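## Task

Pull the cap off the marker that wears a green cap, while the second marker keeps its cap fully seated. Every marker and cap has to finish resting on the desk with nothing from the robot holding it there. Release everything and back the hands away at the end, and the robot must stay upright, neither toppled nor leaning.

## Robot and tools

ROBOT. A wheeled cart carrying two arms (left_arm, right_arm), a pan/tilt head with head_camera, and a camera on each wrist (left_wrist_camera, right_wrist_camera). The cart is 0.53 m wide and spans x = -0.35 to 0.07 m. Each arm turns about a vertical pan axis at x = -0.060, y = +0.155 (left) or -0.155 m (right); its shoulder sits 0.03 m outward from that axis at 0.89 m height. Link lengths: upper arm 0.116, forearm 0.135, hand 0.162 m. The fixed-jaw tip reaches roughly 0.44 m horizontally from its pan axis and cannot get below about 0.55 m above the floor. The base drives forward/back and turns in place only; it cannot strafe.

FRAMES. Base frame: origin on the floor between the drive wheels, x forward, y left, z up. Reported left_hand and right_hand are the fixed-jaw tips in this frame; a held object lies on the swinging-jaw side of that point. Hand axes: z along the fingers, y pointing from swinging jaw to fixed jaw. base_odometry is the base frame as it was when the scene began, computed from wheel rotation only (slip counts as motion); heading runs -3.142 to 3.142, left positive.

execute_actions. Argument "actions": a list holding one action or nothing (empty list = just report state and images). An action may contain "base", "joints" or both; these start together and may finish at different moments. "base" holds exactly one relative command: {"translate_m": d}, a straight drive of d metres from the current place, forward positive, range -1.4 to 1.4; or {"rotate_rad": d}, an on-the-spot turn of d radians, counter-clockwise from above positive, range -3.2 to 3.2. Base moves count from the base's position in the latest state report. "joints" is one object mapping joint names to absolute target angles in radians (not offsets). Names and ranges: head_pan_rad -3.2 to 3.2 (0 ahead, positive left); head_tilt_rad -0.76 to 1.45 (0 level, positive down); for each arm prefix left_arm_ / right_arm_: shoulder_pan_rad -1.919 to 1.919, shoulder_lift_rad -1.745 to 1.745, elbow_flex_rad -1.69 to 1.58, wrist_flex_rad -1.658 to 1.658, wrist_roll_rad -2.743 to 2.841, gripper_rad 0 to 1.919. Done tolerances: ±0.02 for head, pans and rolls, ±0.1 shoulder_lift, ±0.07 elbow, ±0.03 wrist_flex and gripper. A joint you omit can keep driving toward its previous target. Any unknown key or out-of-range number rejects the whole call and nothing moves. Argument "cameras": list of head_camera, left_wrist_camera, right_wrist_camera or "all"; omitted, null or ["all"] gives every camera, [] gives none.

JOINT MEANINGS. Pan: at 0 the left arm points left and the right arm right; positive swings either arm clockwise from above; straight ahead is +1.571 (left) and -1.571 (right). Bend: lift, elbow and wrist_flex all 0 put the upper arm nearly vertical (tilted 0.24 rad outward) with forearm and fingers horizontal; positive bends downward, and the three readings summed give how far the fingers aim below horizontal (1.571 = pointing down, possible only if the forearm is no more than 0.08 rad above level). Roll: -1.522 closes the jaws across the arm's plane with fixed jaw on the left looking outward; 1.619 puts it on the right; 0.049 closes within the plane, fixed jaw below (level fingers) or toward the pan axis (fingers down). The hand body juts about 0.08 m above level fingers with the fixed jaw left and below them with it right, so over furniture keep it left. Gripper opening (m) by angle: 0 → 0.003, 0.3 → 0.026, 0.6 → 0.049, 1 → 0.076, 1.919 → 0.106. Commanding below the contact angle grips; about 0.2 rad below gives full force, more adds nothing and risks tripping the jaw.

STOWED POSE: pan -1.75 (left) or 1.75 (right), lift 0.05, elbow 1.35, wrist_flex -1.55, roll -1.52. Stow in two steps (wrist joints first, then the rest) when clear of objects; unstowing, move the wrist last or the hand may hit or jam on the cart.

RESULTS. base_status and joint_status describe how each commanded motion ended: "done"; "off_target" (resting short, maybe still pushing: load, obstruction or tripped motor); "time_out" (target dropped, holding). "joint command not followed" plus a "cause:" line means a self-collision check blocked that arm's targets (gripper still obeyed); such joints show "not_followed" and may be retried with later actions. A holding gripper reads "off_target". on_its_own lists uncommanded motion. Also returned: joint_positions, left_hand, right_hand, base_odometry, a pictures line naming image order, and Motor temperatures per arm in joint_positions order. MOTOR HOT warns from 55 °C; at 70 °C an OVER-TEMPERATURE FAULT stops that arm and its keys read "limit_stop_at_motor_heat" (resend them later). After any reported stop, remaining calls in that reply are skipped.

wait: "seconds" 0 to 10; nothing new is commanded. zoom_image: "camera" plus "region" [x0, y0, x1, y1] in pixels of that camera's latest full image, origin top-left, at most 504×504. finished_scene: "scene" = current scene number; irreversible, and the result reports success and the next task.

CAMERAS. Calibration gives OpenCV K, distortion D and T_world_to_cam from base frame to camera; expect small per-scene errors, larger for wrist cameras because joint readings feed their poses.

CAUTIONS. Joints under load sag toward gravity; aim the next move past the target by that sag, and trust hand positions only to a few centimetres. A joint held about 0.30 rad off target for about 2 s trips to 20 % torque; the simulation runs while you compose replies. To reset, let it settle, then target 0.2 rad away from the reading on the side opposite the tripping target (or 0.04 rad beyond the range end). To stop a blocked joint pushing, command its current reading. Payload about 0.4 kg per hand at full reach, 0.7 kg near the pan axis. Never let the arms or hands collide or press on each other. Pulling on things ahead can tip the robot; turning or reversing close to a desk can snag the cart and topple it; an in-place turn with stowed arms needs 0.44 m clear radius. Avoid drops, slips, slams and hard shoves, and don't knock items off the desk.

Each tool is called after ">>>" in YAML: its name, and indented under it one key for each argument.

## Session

>>> execute_actions:
  actions: []

Scene clock: 0.00 s.
Motor temperatures (°C, as the motors report them): left_arm=[30 30 30 30 32] | right_arm=[28 31 31 30 28]
base_odometry: x=+0.000 y=+0.000 heading=+0.000 (m, m, rad; odometry frame)
base_status: not commanded
joint_positions: head_pan_rad=-0.022 head_tilt_rad=-0.008 left_arm_shoulder_pan_rad=-1.728 left_arm_shoulder_lift_rad=-0.004 left_arm_elbow_flex_rad=+1.326 left_arm_wrist_flex_rad=-1.565 left_arm_wrist_roll_rad=-1.517 left_arm_gripper_rad=+1.920 right_arm_shoulder_pan_rad=+1.743 right_arm_shoulder_lift_rad=+0.079 right_arm_elbow_flex_rad=+1.354 right_arm_wrist_flex_rad=-1.449 right_arm_wrist_roll_rad=-1.530 right_arm_gripper_rad=+1.920
joint_status: not commanded
left_hand: x=-0.3078 y=+0.1078 z=+0.9156 quat_wxyz=(-0.060, -0.614, -0.050, +0.785) (m; base frame)
right_hand: x=-0.3090 y=-0.1195 z=+0.8734 quat_wxyz=(-0.059, +0.699, -0.063, -0.710) (m; base frame)
pictures: head_camera, left_wrist_camera, right_wrist_camera
camera_calibration (this result's frames):
head_camera: T_world_to_cam=[[-0.0690265, -0.997527, -0.0132391, 0.0100885], [-0.0501299, 0.0167223, -0.998603, 1.18721], [0.996355, -0.0682664, -0.0511602, 0.102744], [0, 0, 0, 1]] pos_world=[-0.0421577, -0.00277546, 1.19095]
left_wrist_camera: T_world_to_cam=[[-0.134355, 0.990101, 0.0406036, -0.184901], [0.311409, 0.0810861, -0.94681, 0.975651], [-0.94073, -0.114565, -0.319221, 0.0856598], [0, 0, 0, 1]] pos_world=[-0.248086, 0.113772, 0.958608]
right_wrist_camera: T_world_to_cam=[[0.181465, 0.982736, -0.0360494, 0.201828], [0.535113, -0.129433, -0.834806, 0.897498], [-0.825061, 0.132197, -0.549362, 0.306243], [0, 0, 0, 1]] pos_world=[-0.264218, -0.122663, 0.924751]
Images, in order (width x height): head_camera 644x476, left_wrist_camera 644x476, right_wrist_camera 644x476.

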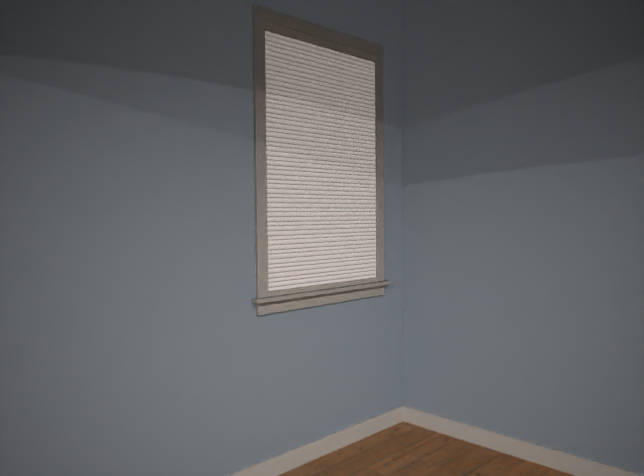

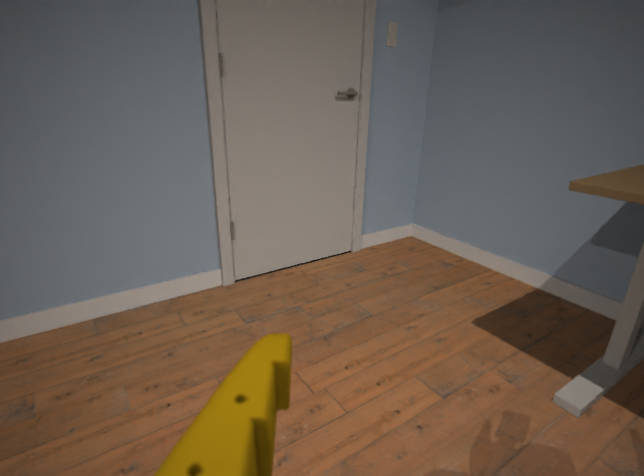

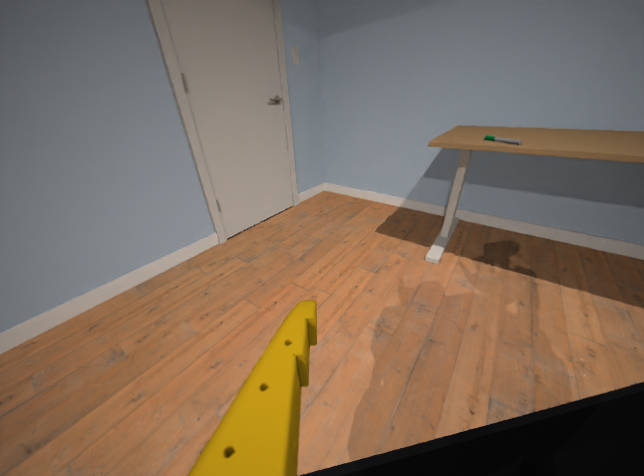

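>>> zoom_image:
  camera: "right_wrist_camera"
  region: [400, 90, 644, 280]

>>> zoom_image:
  camera: "left_wrist_camera"
  region: [400, 100, 644, 440]

Region (400, 90, 644, 280) of right_wrist_camera's 644x476 image, scaled by 2.066.

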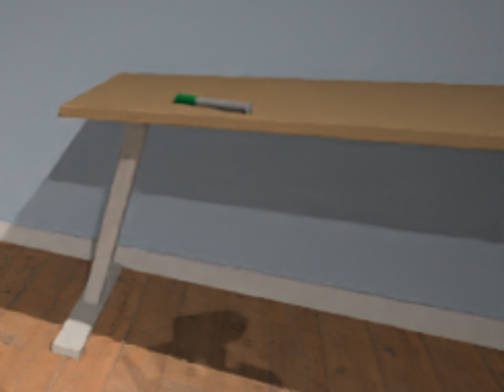

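Region (400, 100, 644, 440) of left_wrist_camera's 644x476 image, scaled by 1.482; it fills the left 362 columns of this view, and the rest is white.

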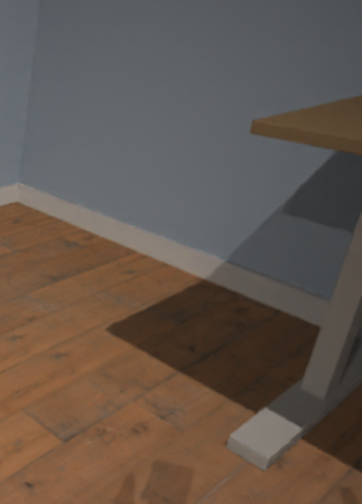

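>>> execute_actions:
  actions:
    - {"joints": {"head_pan_rad": 2.35, "head_tilt_rad": 0.35}}
  cameras: ["head_camera"]

Scene clock: 74.23 s.
Motor temperatures (°C, as the motors report them): left_arm=[30 30 30 30 32] | right_arm=[28 31 31 30 28]
base_odometry: x=+0.000 y=+0.000 heading=+0.000 (m, m, rad; odometry frame)
base_status: not commanded
joint_positions: head_pan_rad=+2.340 head_tilt_rad=+0.343 left_arm_shoulder_pan_rad=-1.728 left_arm_shoulder_lift_rad=-0.004 left_arm_elbow_flex_rad=+1.326 left_arm_wrist_flex_rad=-1.565 left_arm_wrist_roll_rad=-1.517 left_arm_gripper_rad=+1.920 right_arm_shoulder_pan_rad=+1.743 right_arm_shoulder_lift_rad=+0.079 right_arm_elbow_flex_rad=+1.354 right_arm_wrist_flex_rad=-1.449 right_arm_wrist_roll_rad=-1.530 right_arm_gripper_rad=+1.920
joint_status: all done
left_hand: x=-0.3078 y=+0.1078 z=+0.9156 quat_wxyz=(-0.060, -0.614, -0.050, +0.785) (m; base frame)
right_hand: x=-0.3090 y=-0.1195 z=+0.8734 quat_wxyz=(-0.059, +0.699, -0.063, -0.710) (m; base frame)
pictures: head_camera
camera_calibration (this result's frames):
head_camera: T_world_to_cam=[[0.751468, 0.659759, 0.00375119, 0.0290959], [0.260898, -0.291933, -0.920167, 1.11155], [-0.605993, 0.692455, -0.391508, 0.419174], [0, 0, 0, 1]] pos_world=[-0.0578508, 0.0150436, 1.18682]
Images, in order (width x height): head_camera 644x476.

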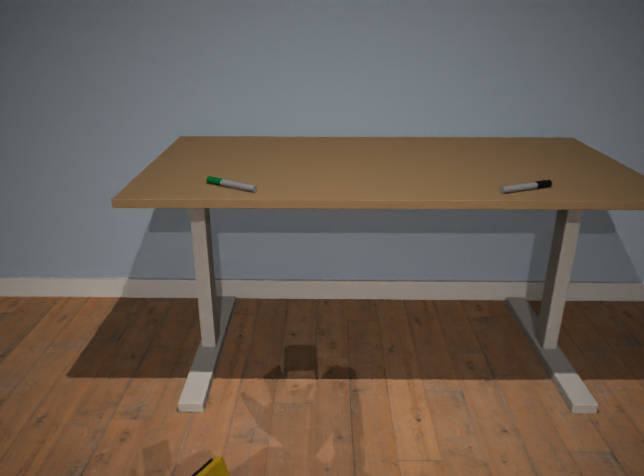

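>>> zoom_image:
  camera: "head_camera"
  region: [100, 120, 340, 260]

>>> zoom_image:
  camera: "head_camera"
  region: [140, 280, 300, 430]

>>> zoom_image:
  camera: "head_camera"
  region: [440, 120, 644, 260]

Region (100, 120, 340, 260) of head_camera's 644x476 image, scaled by 2.100; it fills the top 294 rows of this view, and the rest is white.

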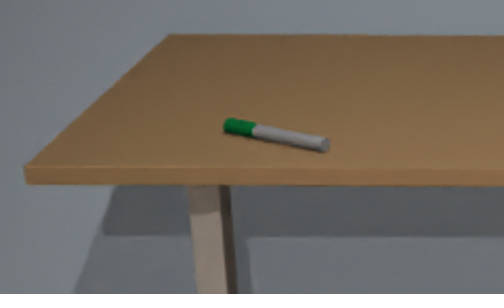

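Region (140, 280, 300, 430) of head_camera's 644x476 image, scaled by 3.150; it fills the top 472 rows of this view, and the rest is white.

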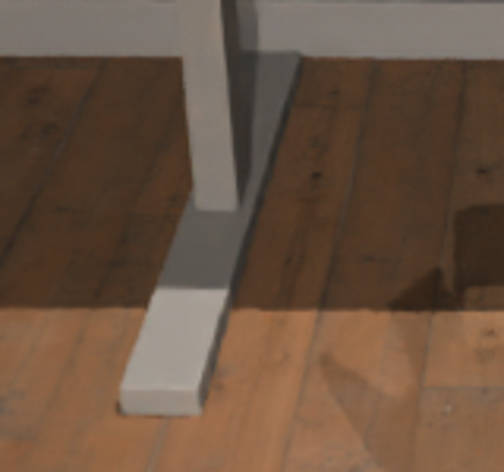

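Region (440, 120, 644, 260) of head_camera's 644x476 image, scaled by 2.471; it fills the top 346 rows of this view, and the rest is white.

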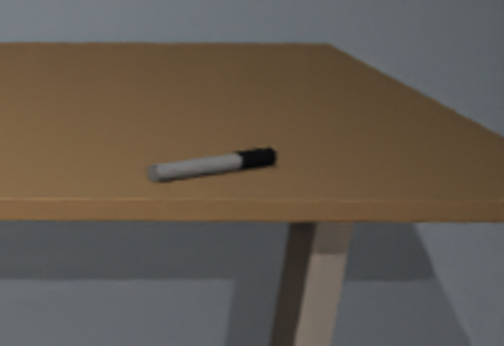

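>>> execute_actions:
  actions:
    - {"base": {"rotate_rad": 2.616}, "joints": {"head_pan_rad": -0.2, "head_tilt_rad": 0.45}}
  cameras: ["head_camera"]

Scene clock: 134.60 s.
Motor temperatures (°C, as the motors report them): left_arm=[30 30 30 30 32] | right_arm=[28 31 31 30 28]
base_odometry: x=-0.001 y=+0.000 heading=+2.615 (m, m, rad; odometry frame)
base_status: done
joint_positions: head_pan_rad=-0.190 head_tilt_rad=+0.444 left_arm_shoulder_pan_rad=-1.728 left_arm_shoulder_lift_rad=-0.004 left_arm_elbow_flex_rad=+1.326 left_arm_wrist_flex_rad=-1.565 left_arm_wrist_roll_rad=-1.517 left_arm_gripper_rad=+1.920 right_arm_shoulder_pan_rad=+1.743 right_arm_shoulder_lift_rad=+0.079 right_arm_elbow_flex_rad=+1.354 right_arm_wrist_flex_rad=-1.449 right_arm_wrist_roll_rad=-1.530 right_arm_gripper_rad=+1.920
joint_status: all done
left_hand: x=-0.3078 y=+0.1078 z=+0.9156 quat_wxyz=(-0.060, -0.614, -0.050, +0.785) (m; base frame)
right_hand: x=-0.3090 y=-0.1195 z=+0.8734 quat_wxyz=(-0.059, +0.699, -0.063, -0.710) (m; base frame)
pictures: head_camera
camera_calibration (this result's frames):
head_camera: T_world_to_cam=[[-0.23586, -0.971749, 0.00861135, -0.0229026], [-0.469851, 0.106275, -0.876325, 1.02675], [0.850653, -0.210736, -0.481643, 0.591381], [0, 0, 0, 1]] pos_world=[-0.0260445, -0.00674767, 1.1848]
Images, in order (width x height): head_camera 644x476.

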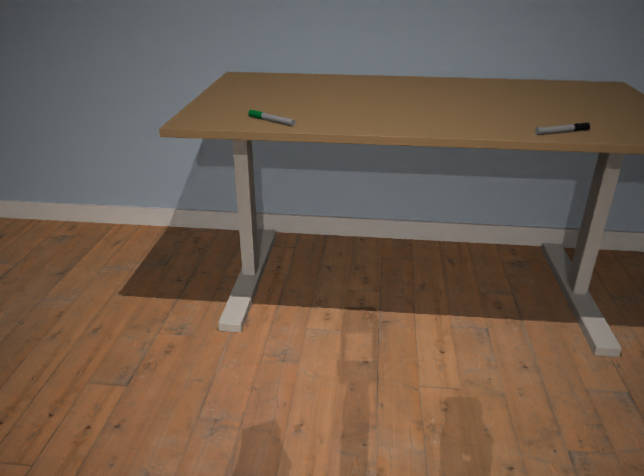

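>>> execute_actions:
  actions: []

Scene clock: 152.27 s.
Motor temperatures (°C, as the motors report them): left_arm=[30 30 30 30 32] | right_arm=[28 31 31 30 28]
base_odometry: x=-0.001 y=+0.000 heading=+2.615 (m, m, rad; odometry frame)
base_status: done
joint_positions: head_pan_rad=-0.190 head_tilt_rad=+0.444 left_arm_shoulder_pan_rad=-1.728 left_arm_shoulder_lift_rad=-0.004 left_arm_elbow_flex_rad=+1.326 left_arm_wrist_flex_rad=-1.565 left_arm_wrist_roll_rad=-1.517 left_arm_gripper_rad=+1.920 right_arm_shoulder_pan_rad=+1.743 right_arm_shoulder_lift_rad=+0.079 right_arm_elbow_flex_rad=+1.354 right_arm_wrist_flex_rad=-1.449 right_arm_wrist_roll_rad=-1.530 right_arm_gripper_rad=+1.920
joint_status: all done
left_hand: x=-0.3078 y=+0.1078 z=+0.9156 quat_wxyz=(-0.060, -0.614, -0.050, +0.785) (m; base frame)
right_hand: x=-0.3090 y=-0.1195 z=+0.8734 quat_wxyz=(-0.059, +0.699, -0.063, -0.710) (m; base frame)
pictures: head_camera, left_wrist_camera, right_wrist_camera
camera_calibration (this result's frames):
head_camera: T_world_to_cam=[[-0.23586, -0.971749, 0.00861136, -0.0229026], [-0.469851, 0.106275, -0.876325, 1.02675], [0.850653, -0.210736, -0.481643, 0.591381], [0, 0, 0, 1]] pos_world=[-0.0260445, -0.00674767, 1.1848]
left_wrist_camera: T_world_to_cam=[[-0.134355, 0.990101, 0.0406036, -0.184901], [0.311409, 0.0810861, -0.94681, 0.975651], [-0.94073, -0.114565, -0.319221, 0.0856598], [0, 0, 0, 1]] pos_world=[-0.248086, 0.113772, 0.958608]
right_wrist_camera: T_world_to_cam=[[0.181465, 0.982736, -0.0360494, 0.201828], [0.535113, -0.129433, -0.834806, 0.897498], [-0.825061, 0.132197, -0.549362, 0.306243], [0, 0, 0, 1]] pos_world=[-0.264218, -0.122663, 0.924751]
Images, in order (width x height): head_camera 644x476, left_wrist_camera 644x476, right_wrist_camera 644x476.

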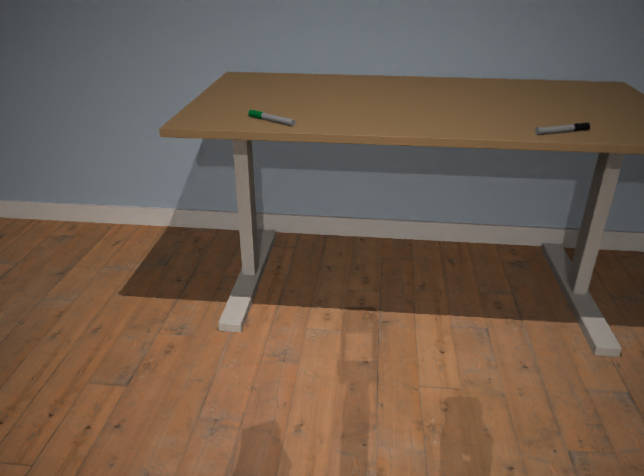

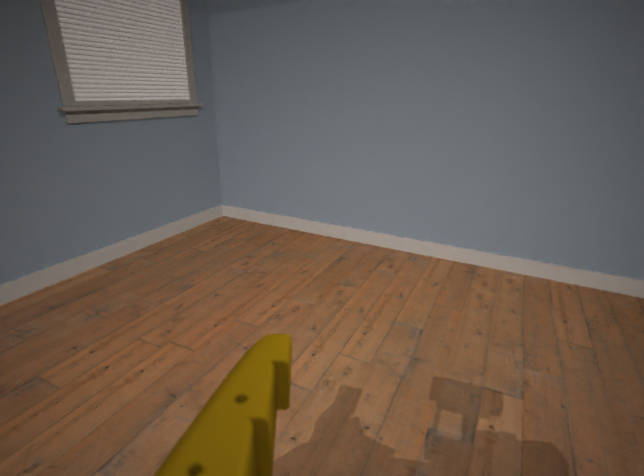

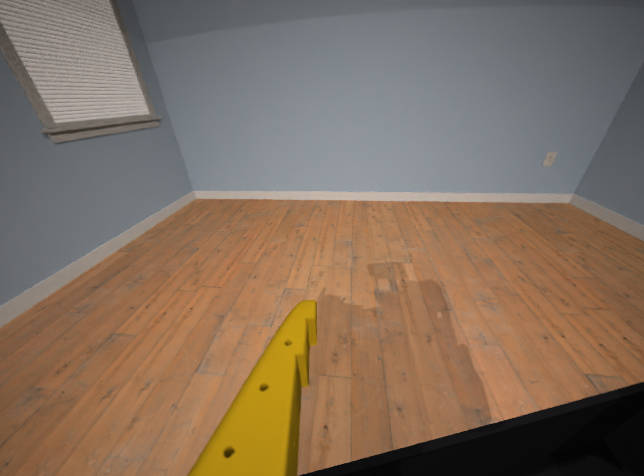

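>>> zoom_image:
  camera: "head_camera"
  region: [140, 60, 340, 160]

>>> zoom_image:
  camera: "head_camera"
  region: [444, 60, 644, 210]

Region (140, 60, 340, 160) of head_camera's 644x476 image, scaled by 2.520.

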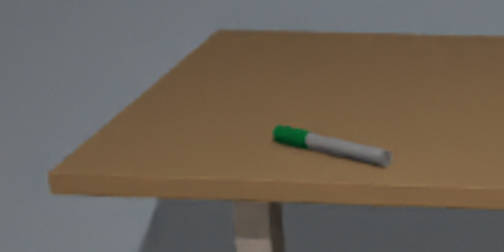

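Region (444, 60, 644, 210) of head_camera's 644x476 image, scaled by 2.520; it fills the top 378 rows of this view, and the rest is white.

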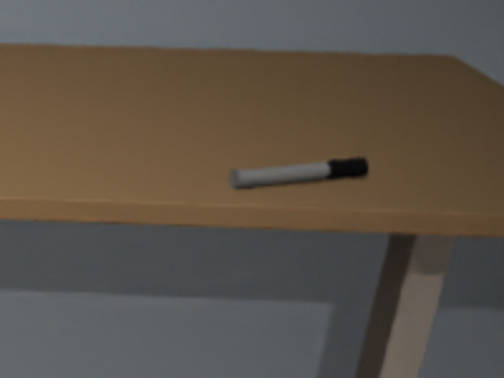

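>>> execute_actions:
  actions:
    - {"base": {"translate_m": 0.866}, "joints": {"head_pan_rad": -0.44, "head_tilt_rad": 0.62, "left_arm_shoulder_pan_rad": 1.2, "left_arm_elbow_flex_rad": -0.55, "left_arm_wrist_flex_rad": 0.3, "left_arm_gripper_rad": 0.7, "right_arm_shoulder_pan_rad": -1.2, "right_arm_elbow_flex_rad": -0.55, "right_arm_wrist_flex_rad": 0.3, "right_arm_wrist_roll_rad": 2.34, "right_arm_gripper_rad": 0.7}}
  cameras: ["head_camera"]

Scene clock: 277.43 s.
Motor temperatures (°C, as the motors report them): left_arm=[30 30 30 30 32] | right_arm=[28 31 30 30 28]
base_odometry: x=-0.750 y=+0.434 heading=+2.614 (m, m, rad; odometry frame)
base_status: done
joint_positions: head_pan_rad=-0.430 head_tilt_rad=+0.614 left_arm_shoulder_pan_rad=+1.192 left_arm_shoulder_lift_rad=+0.010 left_arm_elbow_flex_rad=-0.512 left_arm_wrist_flex_rad=+0.296 left_arm_wrist_roll_rad=-1.517 left_arm_gripper_rad=+0.707 right_arm_shoulder_pan_rad=-1.194 right_arm_shoulder_lift_rad=+0.092 right_arm_elbow_flex_rad=-0.513 right_arm_wrist_flex_rad=+0.298 right_arm_wrist_roll_rad=+2.333 right_arm_gripper_rad=+0.707
joint_status: all done
left_hand: x=+0.2460 y=+0.2850 z=+1.1083 quat_wxyz=(+0.763, -0.120, +0.619, +0.144) (m; base frame)
right_hand: x=+0.2617 y=-0.2885 z=+1.0884 quat_wxyz=(-0.388, -0.653, -0.111, -0.641) (m; base frame)
pictures: head_camera
camera_calibration (this result's frames):
head_camera: T_world_to_cam=[[-0.458129, -0.888729, 0.0166541, -0.0426065], [-0.560127, 0.274089, -0.78175, 0.913647], [0.6902, -0.367471, -0.62337, 0.746967], [0, 0, 0, 1]] pos_world=[-0.0233175, -0.0137976, 1.18059]
Images, in order (width x height): head_camera 644x476.

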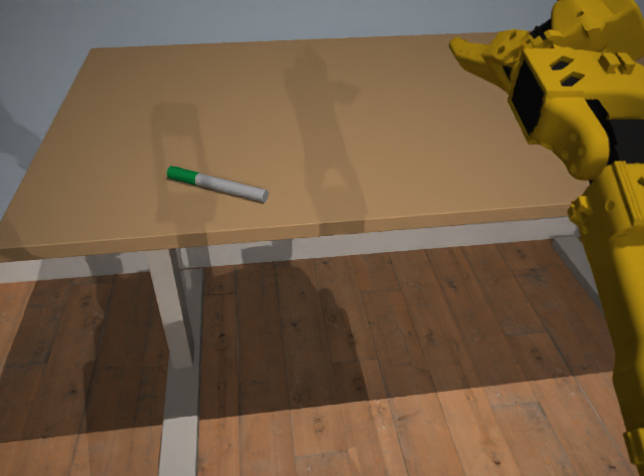

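>>> zoom_image:
  camera: "head_camera"
  region: [150, 150, 290, 220]

>>> zoom_image:
  camera: "head_camera"
  region: [0, 180, 320, 280]

>>> zoom_image:
  camera: "head_camera"
  region: [300, 170, 620, 270]

Region (150, 150, 290, 220) of head_camera's 644x476 image, scaled by 3.600.

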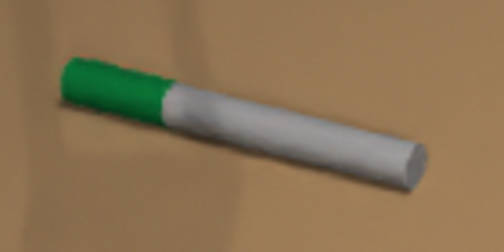

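Region (0, 180, 320, 280) of head_camera's 644x476 image, scaled by 1.575; it fills the top 158 rows of this view, and the rest is white.

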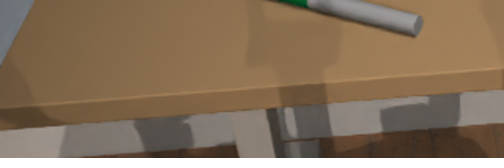

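Region (300, 170, 620, 270) of head_camera's 644x476 image, scaled by 1.575; it fills the top 158 rows of this view, and the rest is white.

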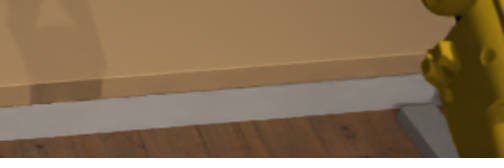

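>>> execute_actions:
  actions:
    - {"base": {"rotate_rad": -0.252}, "joints": {"head_pan_rad": -0.1, "head_tilt_rad": 0.7, "left_arm_shoulder_pan_rad": 1.25, "left_arm_shoulder_lift_rad": 0.6, "left_arm_elbow_flex_rad": -0.62, "left_arm_wrist_flex_rad": 1.45, "left_arm_wrist_roll_rad": -0.15, "right_arm_shoulder_pan_rad": -1.86, "right_arm_shoulder_lift_rad": 0.68, "right_arm_elbow_flex_rad": -0.69, "right_arm_wrist_flex_rad": 1.495, "right_arm_wrist_roll_rad": 2.30}}
  cameras: ["head_camera"]

Scene clock: 312.87 s.
Motor temperatures (°C, as the motors report them): left_arm=[30 30 30 30 32] | right_arm=[28 31 31 30 28]
base_odometry: x=-0.750 y=+0.434 heading=+2.364 (m, m, rad; odometry frame)
base_status: done
joint_positions: head_pan_rad=-0.110 head_tilt_rad=+0.694 left_arm_shoulder_pan_rad=+1.244 left_arm_shoulder_lift_rad=+0.625 left_arm_elbow_flex_rad=-0.585 left_arm_wrist_flex_rad=+1.442 left_arm_wrist_roll_rad=-0.161 left_arm_gripper_rad=+0.707 right_arm_shoulder_pan_rad=-1.853 right_arm_shoulder_lift_rad=+0.701 right_arm_elbow_flex_rad=-0.659 right_arm_wrist_flex_rad=+1.487 right_arm_wrist_roll_rad=+2.307 right_arm_gripper_rad=+0.707
joint_status: all done
left_hand: x=+0.1864 y=+0.2397 z=+0.8082 quat_wxyz=(+0.039, -0.746, +0.664, -0.022) (m; base frame)
right_hand: x=+0.2022 y=-0.0855 z=+0.8014 quat_wxyz=(-0.004, -0.885, -0.466, -0.020) (m; base frame)
pictures: head_camera
camera_calibration (this result's frames):
head_camera: T_world_to_cam=[[-0.153792, -0.987895, 0.0202714, -0.0324661], [-0.678072, 0.0905926, -0.729391, 0.847839], [0.718726, -0.12592, -0.683796, 0.817859], [0, 0, 0, 1]] pos_world=[-0.0179139, -0.00589639, 1.17831]
Images, in order (width x height): head_camera 644x476.

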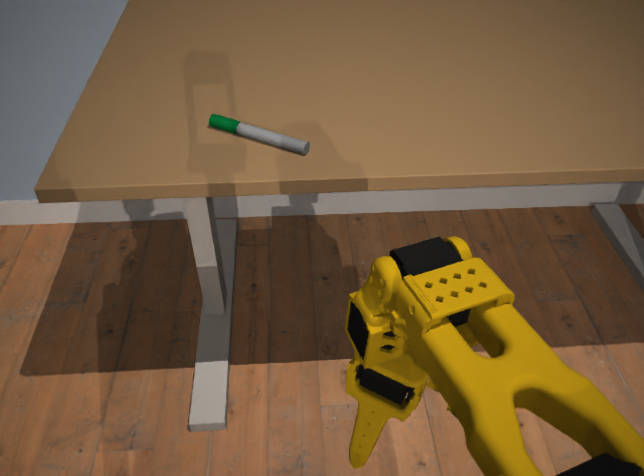

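>>> zoom_image:
  camera: "head_camera"
  region: [195, 100, 325, 165]

>>> zoom_image:
  camera: "head_camera"
  region: [20, 150, 340, 230]

>>> zoom_image:
  camera: "head_camera"
  region: [324, 140, 644, 220]

Region (195, 100, 325, 165) of head_camera's 644x476 image, scaled by 3.877.

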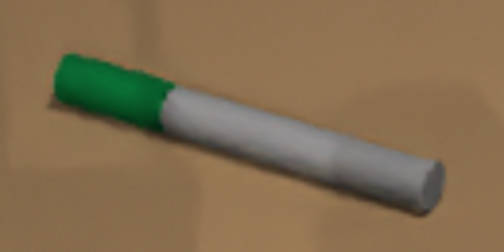

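Region (20, 150, 340, 230) of head_camera's 644x476 image, scaled by 1.575; it fills the top 126 rows of this view, and the rest is white.

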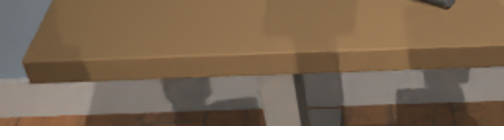

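Region (324, 140, 644, 220) of head_camera's 644x476 image, scaled by 1.575; it fills the top 126 rows of this view, and the rest is white.

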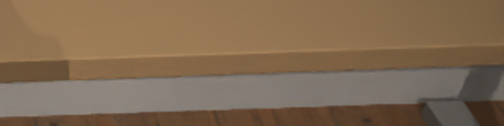

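>>> execute_actions:
  actions:
    - {"base": {"translate_m": 0.456}, "joints": {"head_pan_rad": -0.05, "head_tilt_rad": 1.12, "left_arm_shoulder_pan_rad": 1.5, "left_arm_shoulder_lift_rad": 0.97, "left_arm_elbow_flex_rad": -1.18, "left_arm_wrist_flex_rad": 1.565, "left_arm_wrist_roll_rad": 0.12}}

Scene clock: 350.70 s.
Motor temperatures (°C, as the motors report them): left_arm=[30 30 30 30 32] | right_arm=[28 31 31 30 28]
base_odometry: x=-1.074 y=+0.755 heading=+2.363 (m, m, rad; odometry frame)
base_status: done
joint_positions: head_pan_rad=-0.060 head_tilt_rad=+1.115 left_arm_shoulder_pan_rad=+1.491 left_arm_shoulder_lift_rad=+0.994 left_arm_elbow_flex_rad=-1.145 left_arm_wrist_flex_rad=+1.555 left_arm_wrist_roll_rad=+0.111 left_arm_gripper_rad=+0.707 right_arm_shoulder_pan_rad=-1.853 right_arm_shoulder_lift_rad=+0.701 right_arm_elbow_flex_rad=-0.659 right_arm_wrist_flex_rad=+1.487 right_arm_wrist_roll_rad=+2.307 right_arm_gripper_rad=+0.707
joint_status: all done
left_hand: x=+0.2306 y=+0.1772 z=+0.7976 quat_wxyz=(+0.059, -0.753, +0.653, -0.058) (m; base frame)
right_hand: x=+0.2022 y=-0.0855 z=+0.8014 quat_wxyz=(-0.004, -0.885, -0.466, -0.020) (m; base frame)
pictures: head_camera, left_wrist_camera, right_wrist_camera
camera_calibration (this result's frames):
head_camera: T_world_to_cam=[[-0.0920868, -0.995076, 0.0366486, -0.0484161], [-0.919619, 0.0708741, -0.386364, 0.441662], [0.381864, -0.0692818, -0.921618, 1.07576], [0, 0, 0, 1]] pos_world=[-0.00909183, -0.00494957, 1.16386]
left_wrist_camera: T_world_to_cam=[[0.967867, 0.178879, 0.176737, -0.395503], [0.0553398, -0.837122, 0.544209, -0.276791], [0.245298, -0.516942, -0.820122, 0.759785], [0, 0, 0, 1]] pos_world=[0.211739, 0.231804, 0.843648]
right_wrist_camera: T_world_to_cam=[[-0.807893, 0.589149, -0.0145613, 0.222235], [0.469198, 0.657963, 0.589014, -0.492153], [0.356598, 0.469028, -0.807991, 0.681044], [0, 0, 0, 1]] pos_world=[0.1676, -0.12654, 0.843399]
Images, in order (width x height): head_camera 644x476, left_wrist_camera 644x476, right_wrist_camera 644x476.

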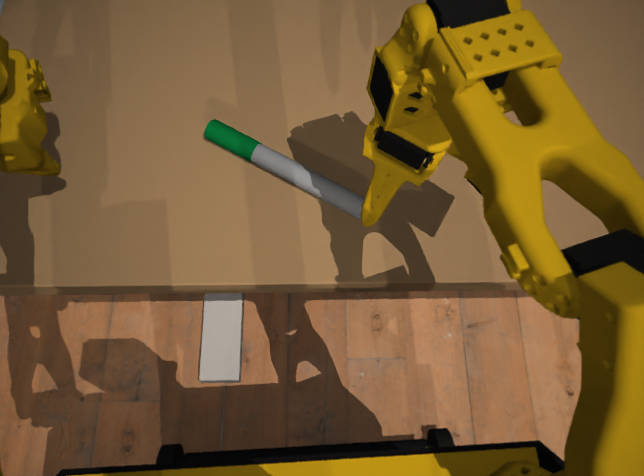

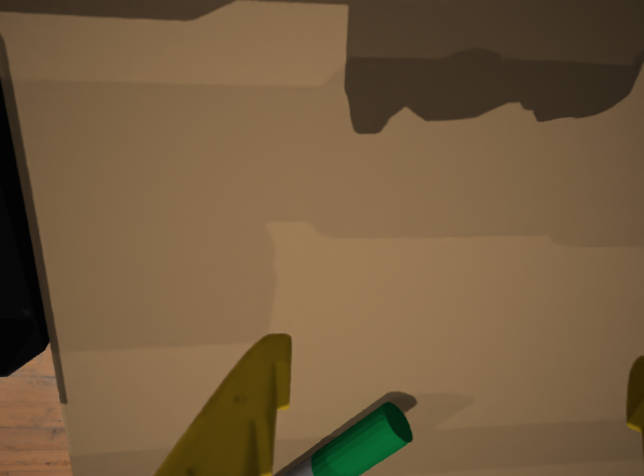

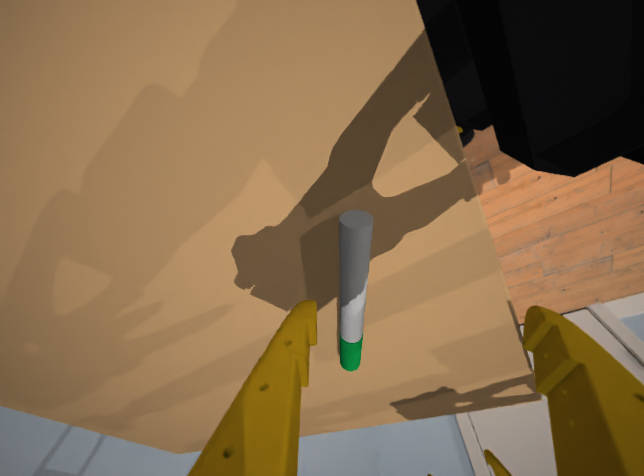

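>>> zoom_image:
  camera: "right_wrist_camera"
  region: [280, 190, 420, 390]

>>> zoom_image:
  camera: "head_camera"
  region: [190, 90, 450, 310]

Region (280, 190, 420, 390) of right_wrist_camera's 644x476 image, scaled by 2.520; it fills the left 353 columns of this view, and the rest is white.

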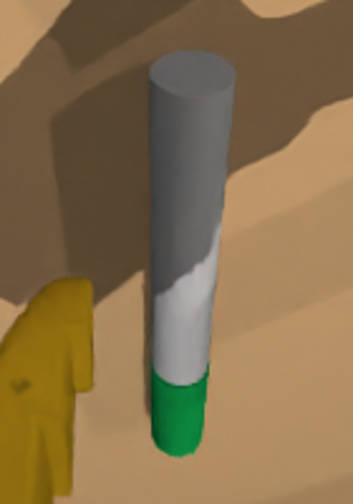

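Region (190, 90, 450, 310) of head_camera's 644x476 image, scaled by 1.938; it fills the top 426 rows of this view, and the rest is white.

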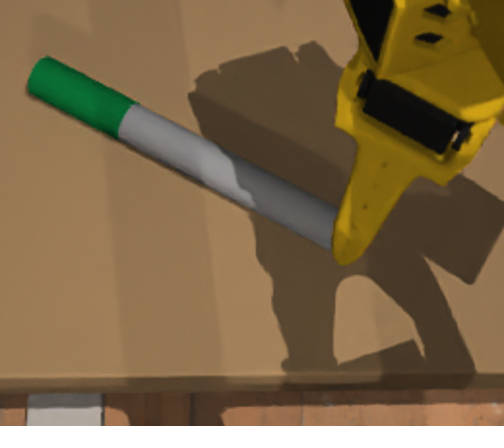

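>>> execute_actions:
  actions:
    - {"base": {"rotate_rad": 0.10}, "joints": {"right_arm_shoulder_pan_rad": -1.914, "right_arm_shoulder_lift_rad": 0.78, "right_arm_elbow_flex_rad": -0.607, "right_arm_wrist_flex_rad": 1.325, "right_arm_wrist_roll_rad": 2.20, "left_arm_shoulder_pan_rad": 1.7}}

Scene clock: 446.03 s.
Motor temperatures (°C, as the motors report them): left_arm=[30 30 30 30 32] | right_arm=[28 31 31 30 28]
base_odometry: x=-1.075 y=+0.755 heading=+2.464 (m, m, rad; odometry frame)
base_status: done
joint_positions: head_pan_rad=-0.060 head_tilt_rad=+1.115 left_arm_shoulder_pan_rad=+1.692 left_arm_shoulder_lift_rad=+0.994 left_arm_elbow_flex_rad=-1.145 left_arm_wrist_flex_rad=+1.555 left_arm_wrist_roll_rad=+0.111 left_arm_gripper_rad=+0.707 right_arm_shoulder_pan_rad=-1.909 right_arm_shoulder_lift_rad=+0.800 right_arm_elbow_flex_rad=-0.605 right_arm_wrist_flex_rad=+1.332 right_arm_wrist_roll_rad=+2.207 right_arm_gripper_rad=+0.707
joint_status: all done
left_hand: x=+0.2292 y=+0.1188 z=+0.7976 quat_wxyz=(+0.053, -0.683, +0.725, -0.064) (m; base frame)
right_hand: x=+0.2021 y=-0.0698 z=+0.7710 quat_wxyz=(-0.003, -0.895, -0.446, -0.021) (m; base frame)
pictures: head_camera, left_wrist_camera, right_wrist_camera
camera_calibration (this result's frames):
head_camera: T_world_to_cam=[[-0.0920065, -0.995084, 0.0366487, -0.0484124], [-0.919626, 0.0707999, -0.386363, 0.44166], [0.381869, -0.0692509, -0.921619, 1.07576], [0, 0, 0, 1]] pos_world=[-0.00909141, -0.00494651, 1.16386]
left_wrist_camera: T_world_to_cam=[[0.984095, -0.017909, 0.176737, -0.364028], [-0.112865, -0.831323, 0.544209, -0.287782], [0.137179, -0.555501, -0.820122, 0.759274], [0, 0, 0, 1]] pos_world=[0.221601, 0.176019, 0.843648]
right_wrist_camera: T_world_to_cam=[[-0.781903, 0.623285, -0.0119824, 0.207531], [0.496801, 0.634612, 0.591994, -0.49406], [0.376585, 0.456929, -0.805853, 0.642699], [0, 0, 0, 1]] pos_world=[0.165688, -0.109482, 0.812889]
Images, in order (width x height): head_camera 644x476, left_wrist_camera 644x476, right_wrist_camera 644x476.

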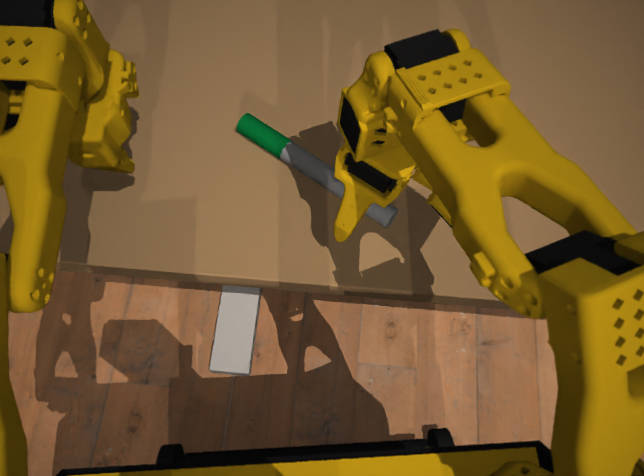

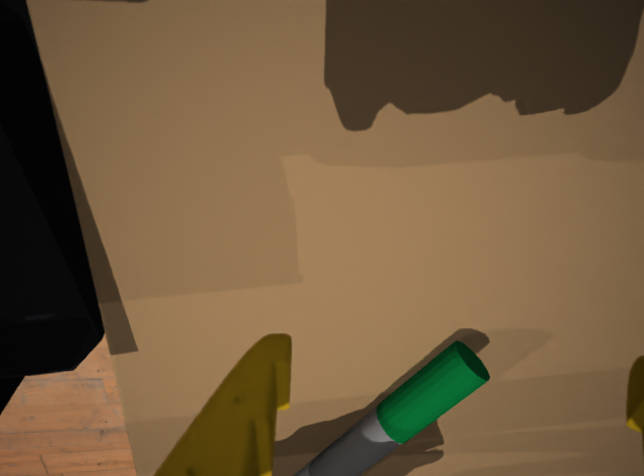

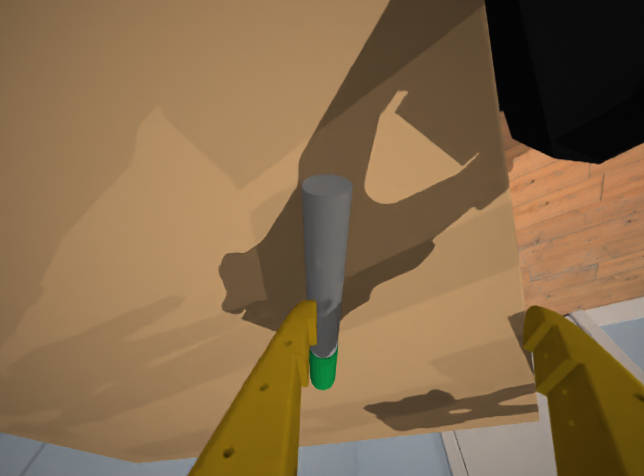

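>>> zoom_image:
  camera: "right_wrist_camera"
  region: [260, 160, 400, 400]

Region (260, 160, 400, 400) of right_wrist_camera's 644x476 image, scaled by 2.100; it fills the left 294 columns of this view, and the rest is white.

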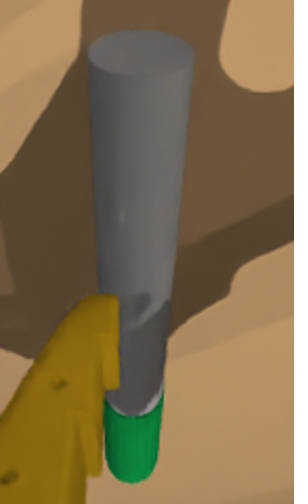

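>>> zoom_image:
  camera: "left_wrist_camera"
  region: [280, 310, 520, 476]

Region (280, 310, 520, 476) of left_wrist_camera's 644x476 image, scaled by 2.100; it fills the top 349 rows of this view, and the rest is white.

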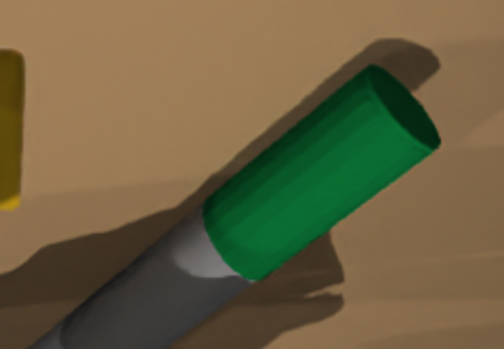

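>>> execute_actions:
  actions:
    - {"joints": {"right_arm_shoulder_pan_rad": -1.863, "right_arm_shoulder_lift_rad": 1.015, "right_arm_elbow_flex_rad": -0.712, "right_arm_wrist_flex_rad": 1.137, "right_arm_wrist_roll_rad": 2.253, "left_arm_shoulder_pan_rad": 1.85}}

Scene clock: 490.57 s.
Motor temperatures (°C, as the motors report them): left_arm=[30 30 30 30 32] | right_arm=[28 31 31 30 28]
base_odometry: x=-1.075 y=+0.755 heading=+2.464 (m, m, rad; odometry frame)
base_status: not commanded
joint_positions: head_pan_rad=-0.060 head_tilt_rad=+1.115 left_arm_shoulder_pan_rad=+1.841 left_arm_shoulder_lift_rad=+0.994 left_arm_elbow_flex_rad=-1.145 left_arm_wrist_flex_rad=+1.555 left_arm_wrist_roll_rad=+0.111 left_arm_gripper_rad=+0.707 right_arm_shoulder_pan_rad=-1.869 right_arm_shoulder_lift_rad=+1.035 right_arm_elbow_flex_rad=-0.680 right_arm_wrist_flex_rad=+1.145 right_arm_wrist_roll_rad=+2.247 right_arm_gripper_rad=+0.707
joint_status: all done
left_hand: x=+0.2206 y=+0.0763 z=+0.7976 quat_wxyz=(+0.048, -0.628, +0.774, -0.068) (m; base frame)
right_hand: x=+0.2152 y=-0.0770 z=+0.7256 quat_wxyz=(-0.006, -0.894, -0.446, -0.035) (m; base frame)
pictures: head_camera, left_wrist_camera, right_wrist_camera
camera_calibration (this result's frames):
head_camera: T_world_to_cam=[[-0.0920065, -0.995084, 0.0366487, -0.0484124], [-0.919626, 0.0707999, -0.386363, 0.44166], [0.381868, -0.0692509, -0.921619, 1.07576], [0, 0, 0, 1]] pos_world=[-0.00909141, -0.00494651, 1.16386]
left_wrist_camera: T_world_to_cam=[[0.970566, -0.163601, 0.176737, -0.342257], [-0.234859, -0.805405, 0.544209, -0.299119], [0.0533114, -0.5697, -0.820122, 0.756443], [0, 0, 0, 1]] pos_world=[0.221605, 0.13404, 0.843648]
right_wrist_camera: T_world_to_cam=[[-0.781314, 0.623465, -0.0289812, 0.233989], [0.480665, 0.630681, 0.609264, -0.478425], [0.398133, 0.462096, -0.792438, 0.590493], [0, 0, 0, 1]] pos_world=[0.177687, -0.117015, 0.766197]
Images, in order (width x height): head_camera 644x476, left_wrist_camera 644x476, right_wrist_camera 644x476.

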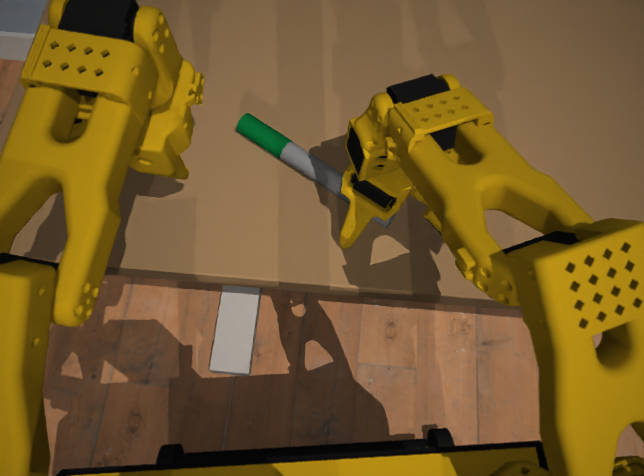

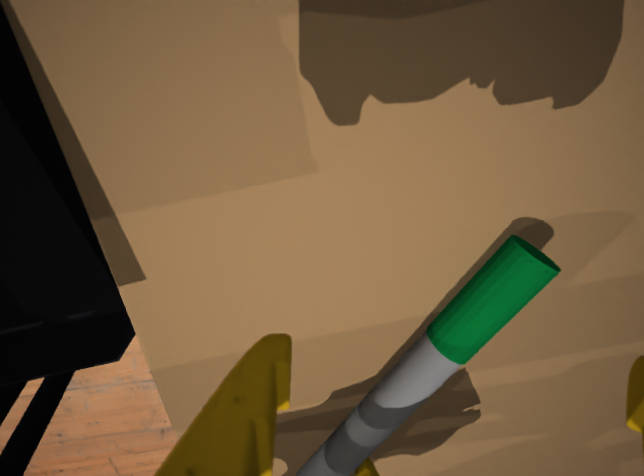

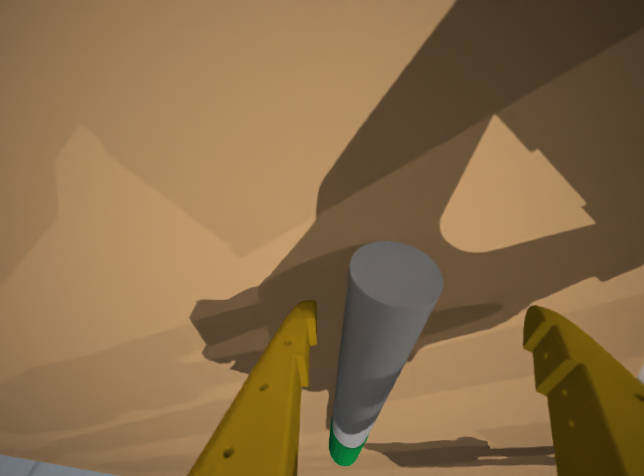

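>>> execute_actions:
  actions:
    - {"joints": {"right_arm_gripper_rad": 0.02, "left_arm_shoulder_pan_rad": 1.875, "left_arm_shoulder_lift_rad": 1.094, "left_arm_elbow_flex_rad": -1.315, "left_arm_wrist_flex_rad": 1.483, "left_arm_wrist_roll_rad": 0.167}}

Scene clock: 506.13 s.
Motor temperatures (°C, as the motors report them): left_arm=[30 30 30 30 32] | right_arm=[28 31 31 30 28]
base_odometry: x=-1.075 y=+0.755 heading=+2.464 (m, m, rad; odometry frame)
base_status: not commanded
joint_positions: head_pan_rad=-0.060 head_tilt_rad=+1.115 left_arm_shoulder_pan_rad=+1.866 left_arm_shoulder_lift_rad=+1.120 left_arm_elbow_flex_rad=-1.280 left_arm_wrist_flex_rad=+1.496 left_arm_wrist_roll_rad=+0.157 left_arm_gripper_rad=+0.707 right_arm_shoulder_pan_rad=-1.869 right_arm_shoulder_lift_rad=+1.035 right_arm_elbow_flex_rad=-0.688 right_arm_wrist_flex_rad=+1.145 right_arm_wrist_roll_rad=+2.247 right_arm_gripper_rad=+0.206
joint_status: right_arm_gripper_rad off_target (ended at +0.206, target +0.020); the others done
left_hand: x=+0.2325 y=+0.0649 z=+0.7865 quat_wxyz=(+0.065, -0.634, +0.765, -0.098) (m; base frame)
right_hand: x=+0.2166 y=-0.0766 z=+0.7267 quat_wxyz=(-0.006, -0.894, -0.446, -0.039) (m; base frame)
pictures: head_camera, left_wrist_camera, right_wrist_camera
camera_calibration (this result's frames):
head_camera: T_world_to_cam=[[-0.0920064, -0.995084, 0.0366487, -0.0484124], [-0.919626, 0.0707999, -0.386363, 0.44166], [0.381868, -0.0692509, -0.921619, 1.07576], [0, 0, 0, 1]] pos_world=[-0.00909141, -0.0049465, 1.16386]
left_wrist_camera: T_world_to_cam=[[0.960306, -0.137849, 0.242509, -0.404724], [-0.253302, -0.795058, 0.551109, -0.301301], [0.116839, -0.590661, -0.798416, 0.70965], [0, 0, 0, 1]] pos_world=[0.229424, 0.12382, 0.830795]
right_wrist_camera: T_world_to_cam=[[-0.781085, 0.623536, -0.0333006, 0.237986], [0.476181, 0.6293, 0.614193, -0.482815], [0.403927, 0.46388, -0.788453, 0.586564], [0, 0, 0, 1]] pos_world=[0.178866, -0.116652, 0.766945]
Images, in order (width x height): head_camera 644x476, left_wrist_camera 644x476, right_wrist_camera 644x476.

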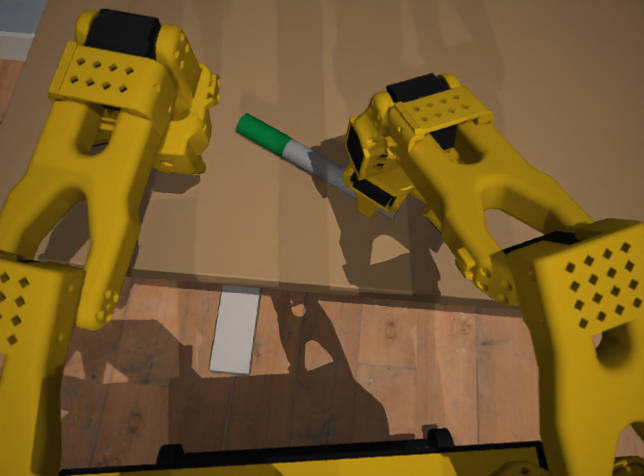

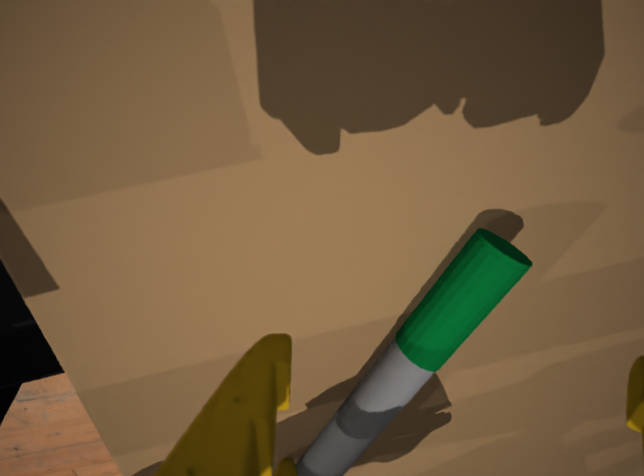

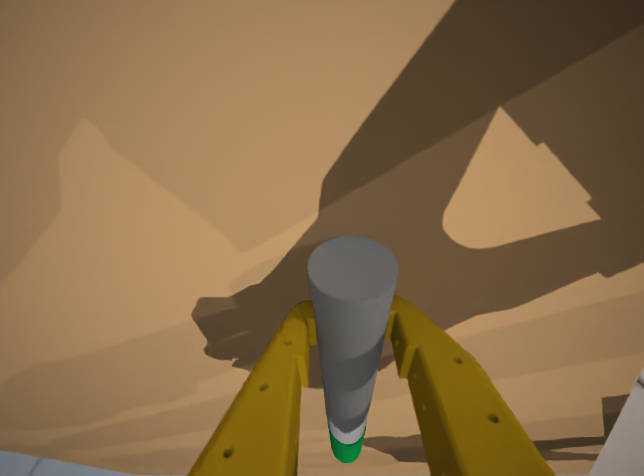

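>>> execute_actions:
  actions:
    - {"joints": {"right_arm_shoulder_pan_rad": -1.919, "right_arm_wrist_roll_rad": 2.655}}

Scene clock: 515.63 s.
Motor temperatures (°C, as the motors report them): left_arm=[30 30 30 30 32] | right_arm=[28 31 31 30 28]
base_odometry: x=-1.075 y=+0.755 heading=+2.464 (m, m, rad; odometry frame)
base_status: not commanded
joint_positions: head_pan_rad=-0.060 head_tilt_rad=+1.115 left_arm_shoulder_pan_rad=+1.866 left_arm_shoulder_lift_rad=+1.120 left_arm_elbow_flex_rad=-1.280 left_arm_wrist_flex_rad=+1.496 left_arm_wrist_roll_rad=+0.157 left_arm_gripper_rad=+0.707 right_arm_shoulder_pan_rad=-1.912 right_arm_shoulder_lift_rad=+1.035 right_arm_elbow_flex_rad=-0.688 right_arm_wrist_flex_rad=+1.142 right_arm_wrist_roll_rad=+2.646 right_arm_gripper_rad=+0.206
joint_status: all done
left_hand: x=+0.2325 y=+0.0649 z=+0.7865 quat_wxyz=(+0.065, -0.634, +0.765, -0.098) (m; base frame)
right_hand: x=+0.2146 y=-0.0617 z=+0.7269 quat_wxyz=(-0.014, -0.775, -0.631, -0.038) (m; base frame)
pictures: head_camera, left_wrist_camera, right_wrist_camera
camera_calibration (this result's frames):
head_camera: T_world_to_cam=[[-0.0920065, -0.995084, 0.0366487, -0.0484124], [-0.919626, 0.0707999, -0.386363, 0.44166], [0.381868, -0.0692509, -0.921619, 1.07576], [0, 0, 0, 1]] pos_world=[-0.00909141, -0.00494651, 1.16386]
left_wrist_camera: T_world_to_cam=[[0.960306, -0.137849, 0.242509, -0.404724], [-0.253302, -0.795058, 0.551109, -0.301301], [0.116839, -0.590661, -0.798416, 0.70965], [0, 0, 0, 1]] pos_world=[0.229424, 0.12382, 0.830795]
right_wrist_camera: T_world_to_cam=[[-0.971548, 0.229756, -0.0575043, 0.261312], [0.150944, 0.787757, 0.597206, -0.399427], [0.182511, 0.571534, -0.800024, 0.643225], [0, 0, 0, 1]] pos_world=[0.196773, -0.113012, 0.768162]
Images, in order (width x height): head_camera 644x476, left_wrist_camera 644x476, right_wrist_camera 644x476.

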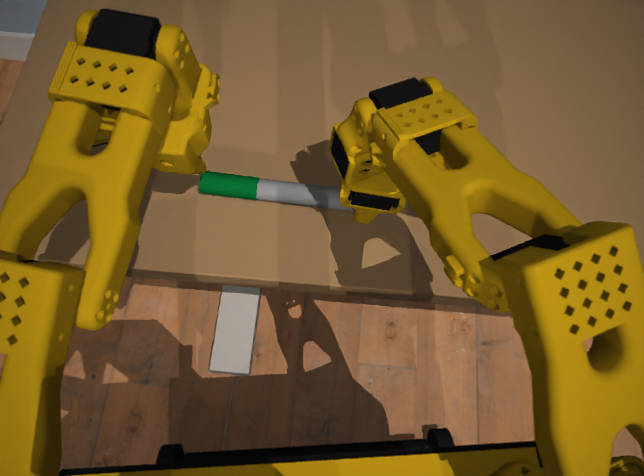

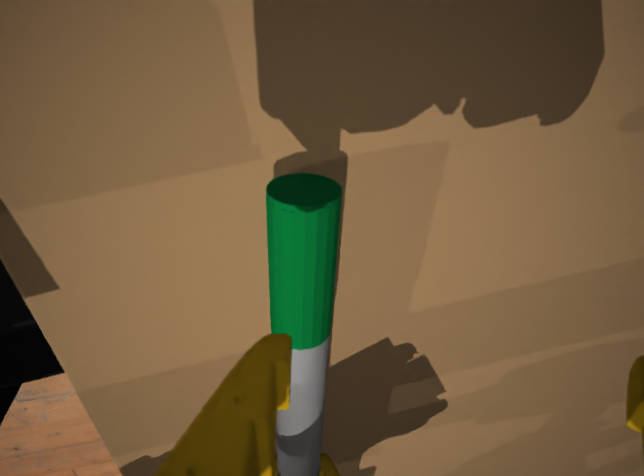

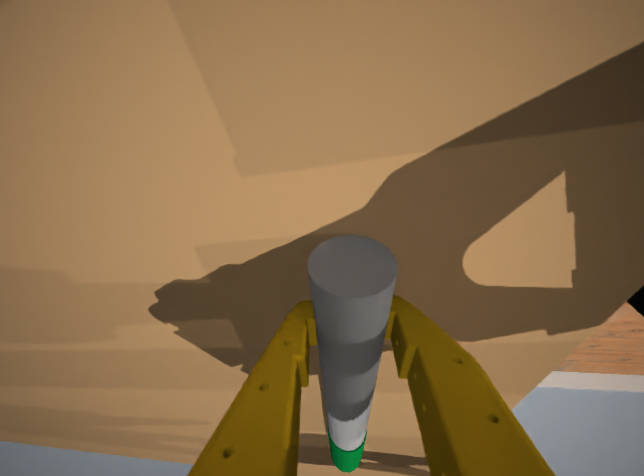

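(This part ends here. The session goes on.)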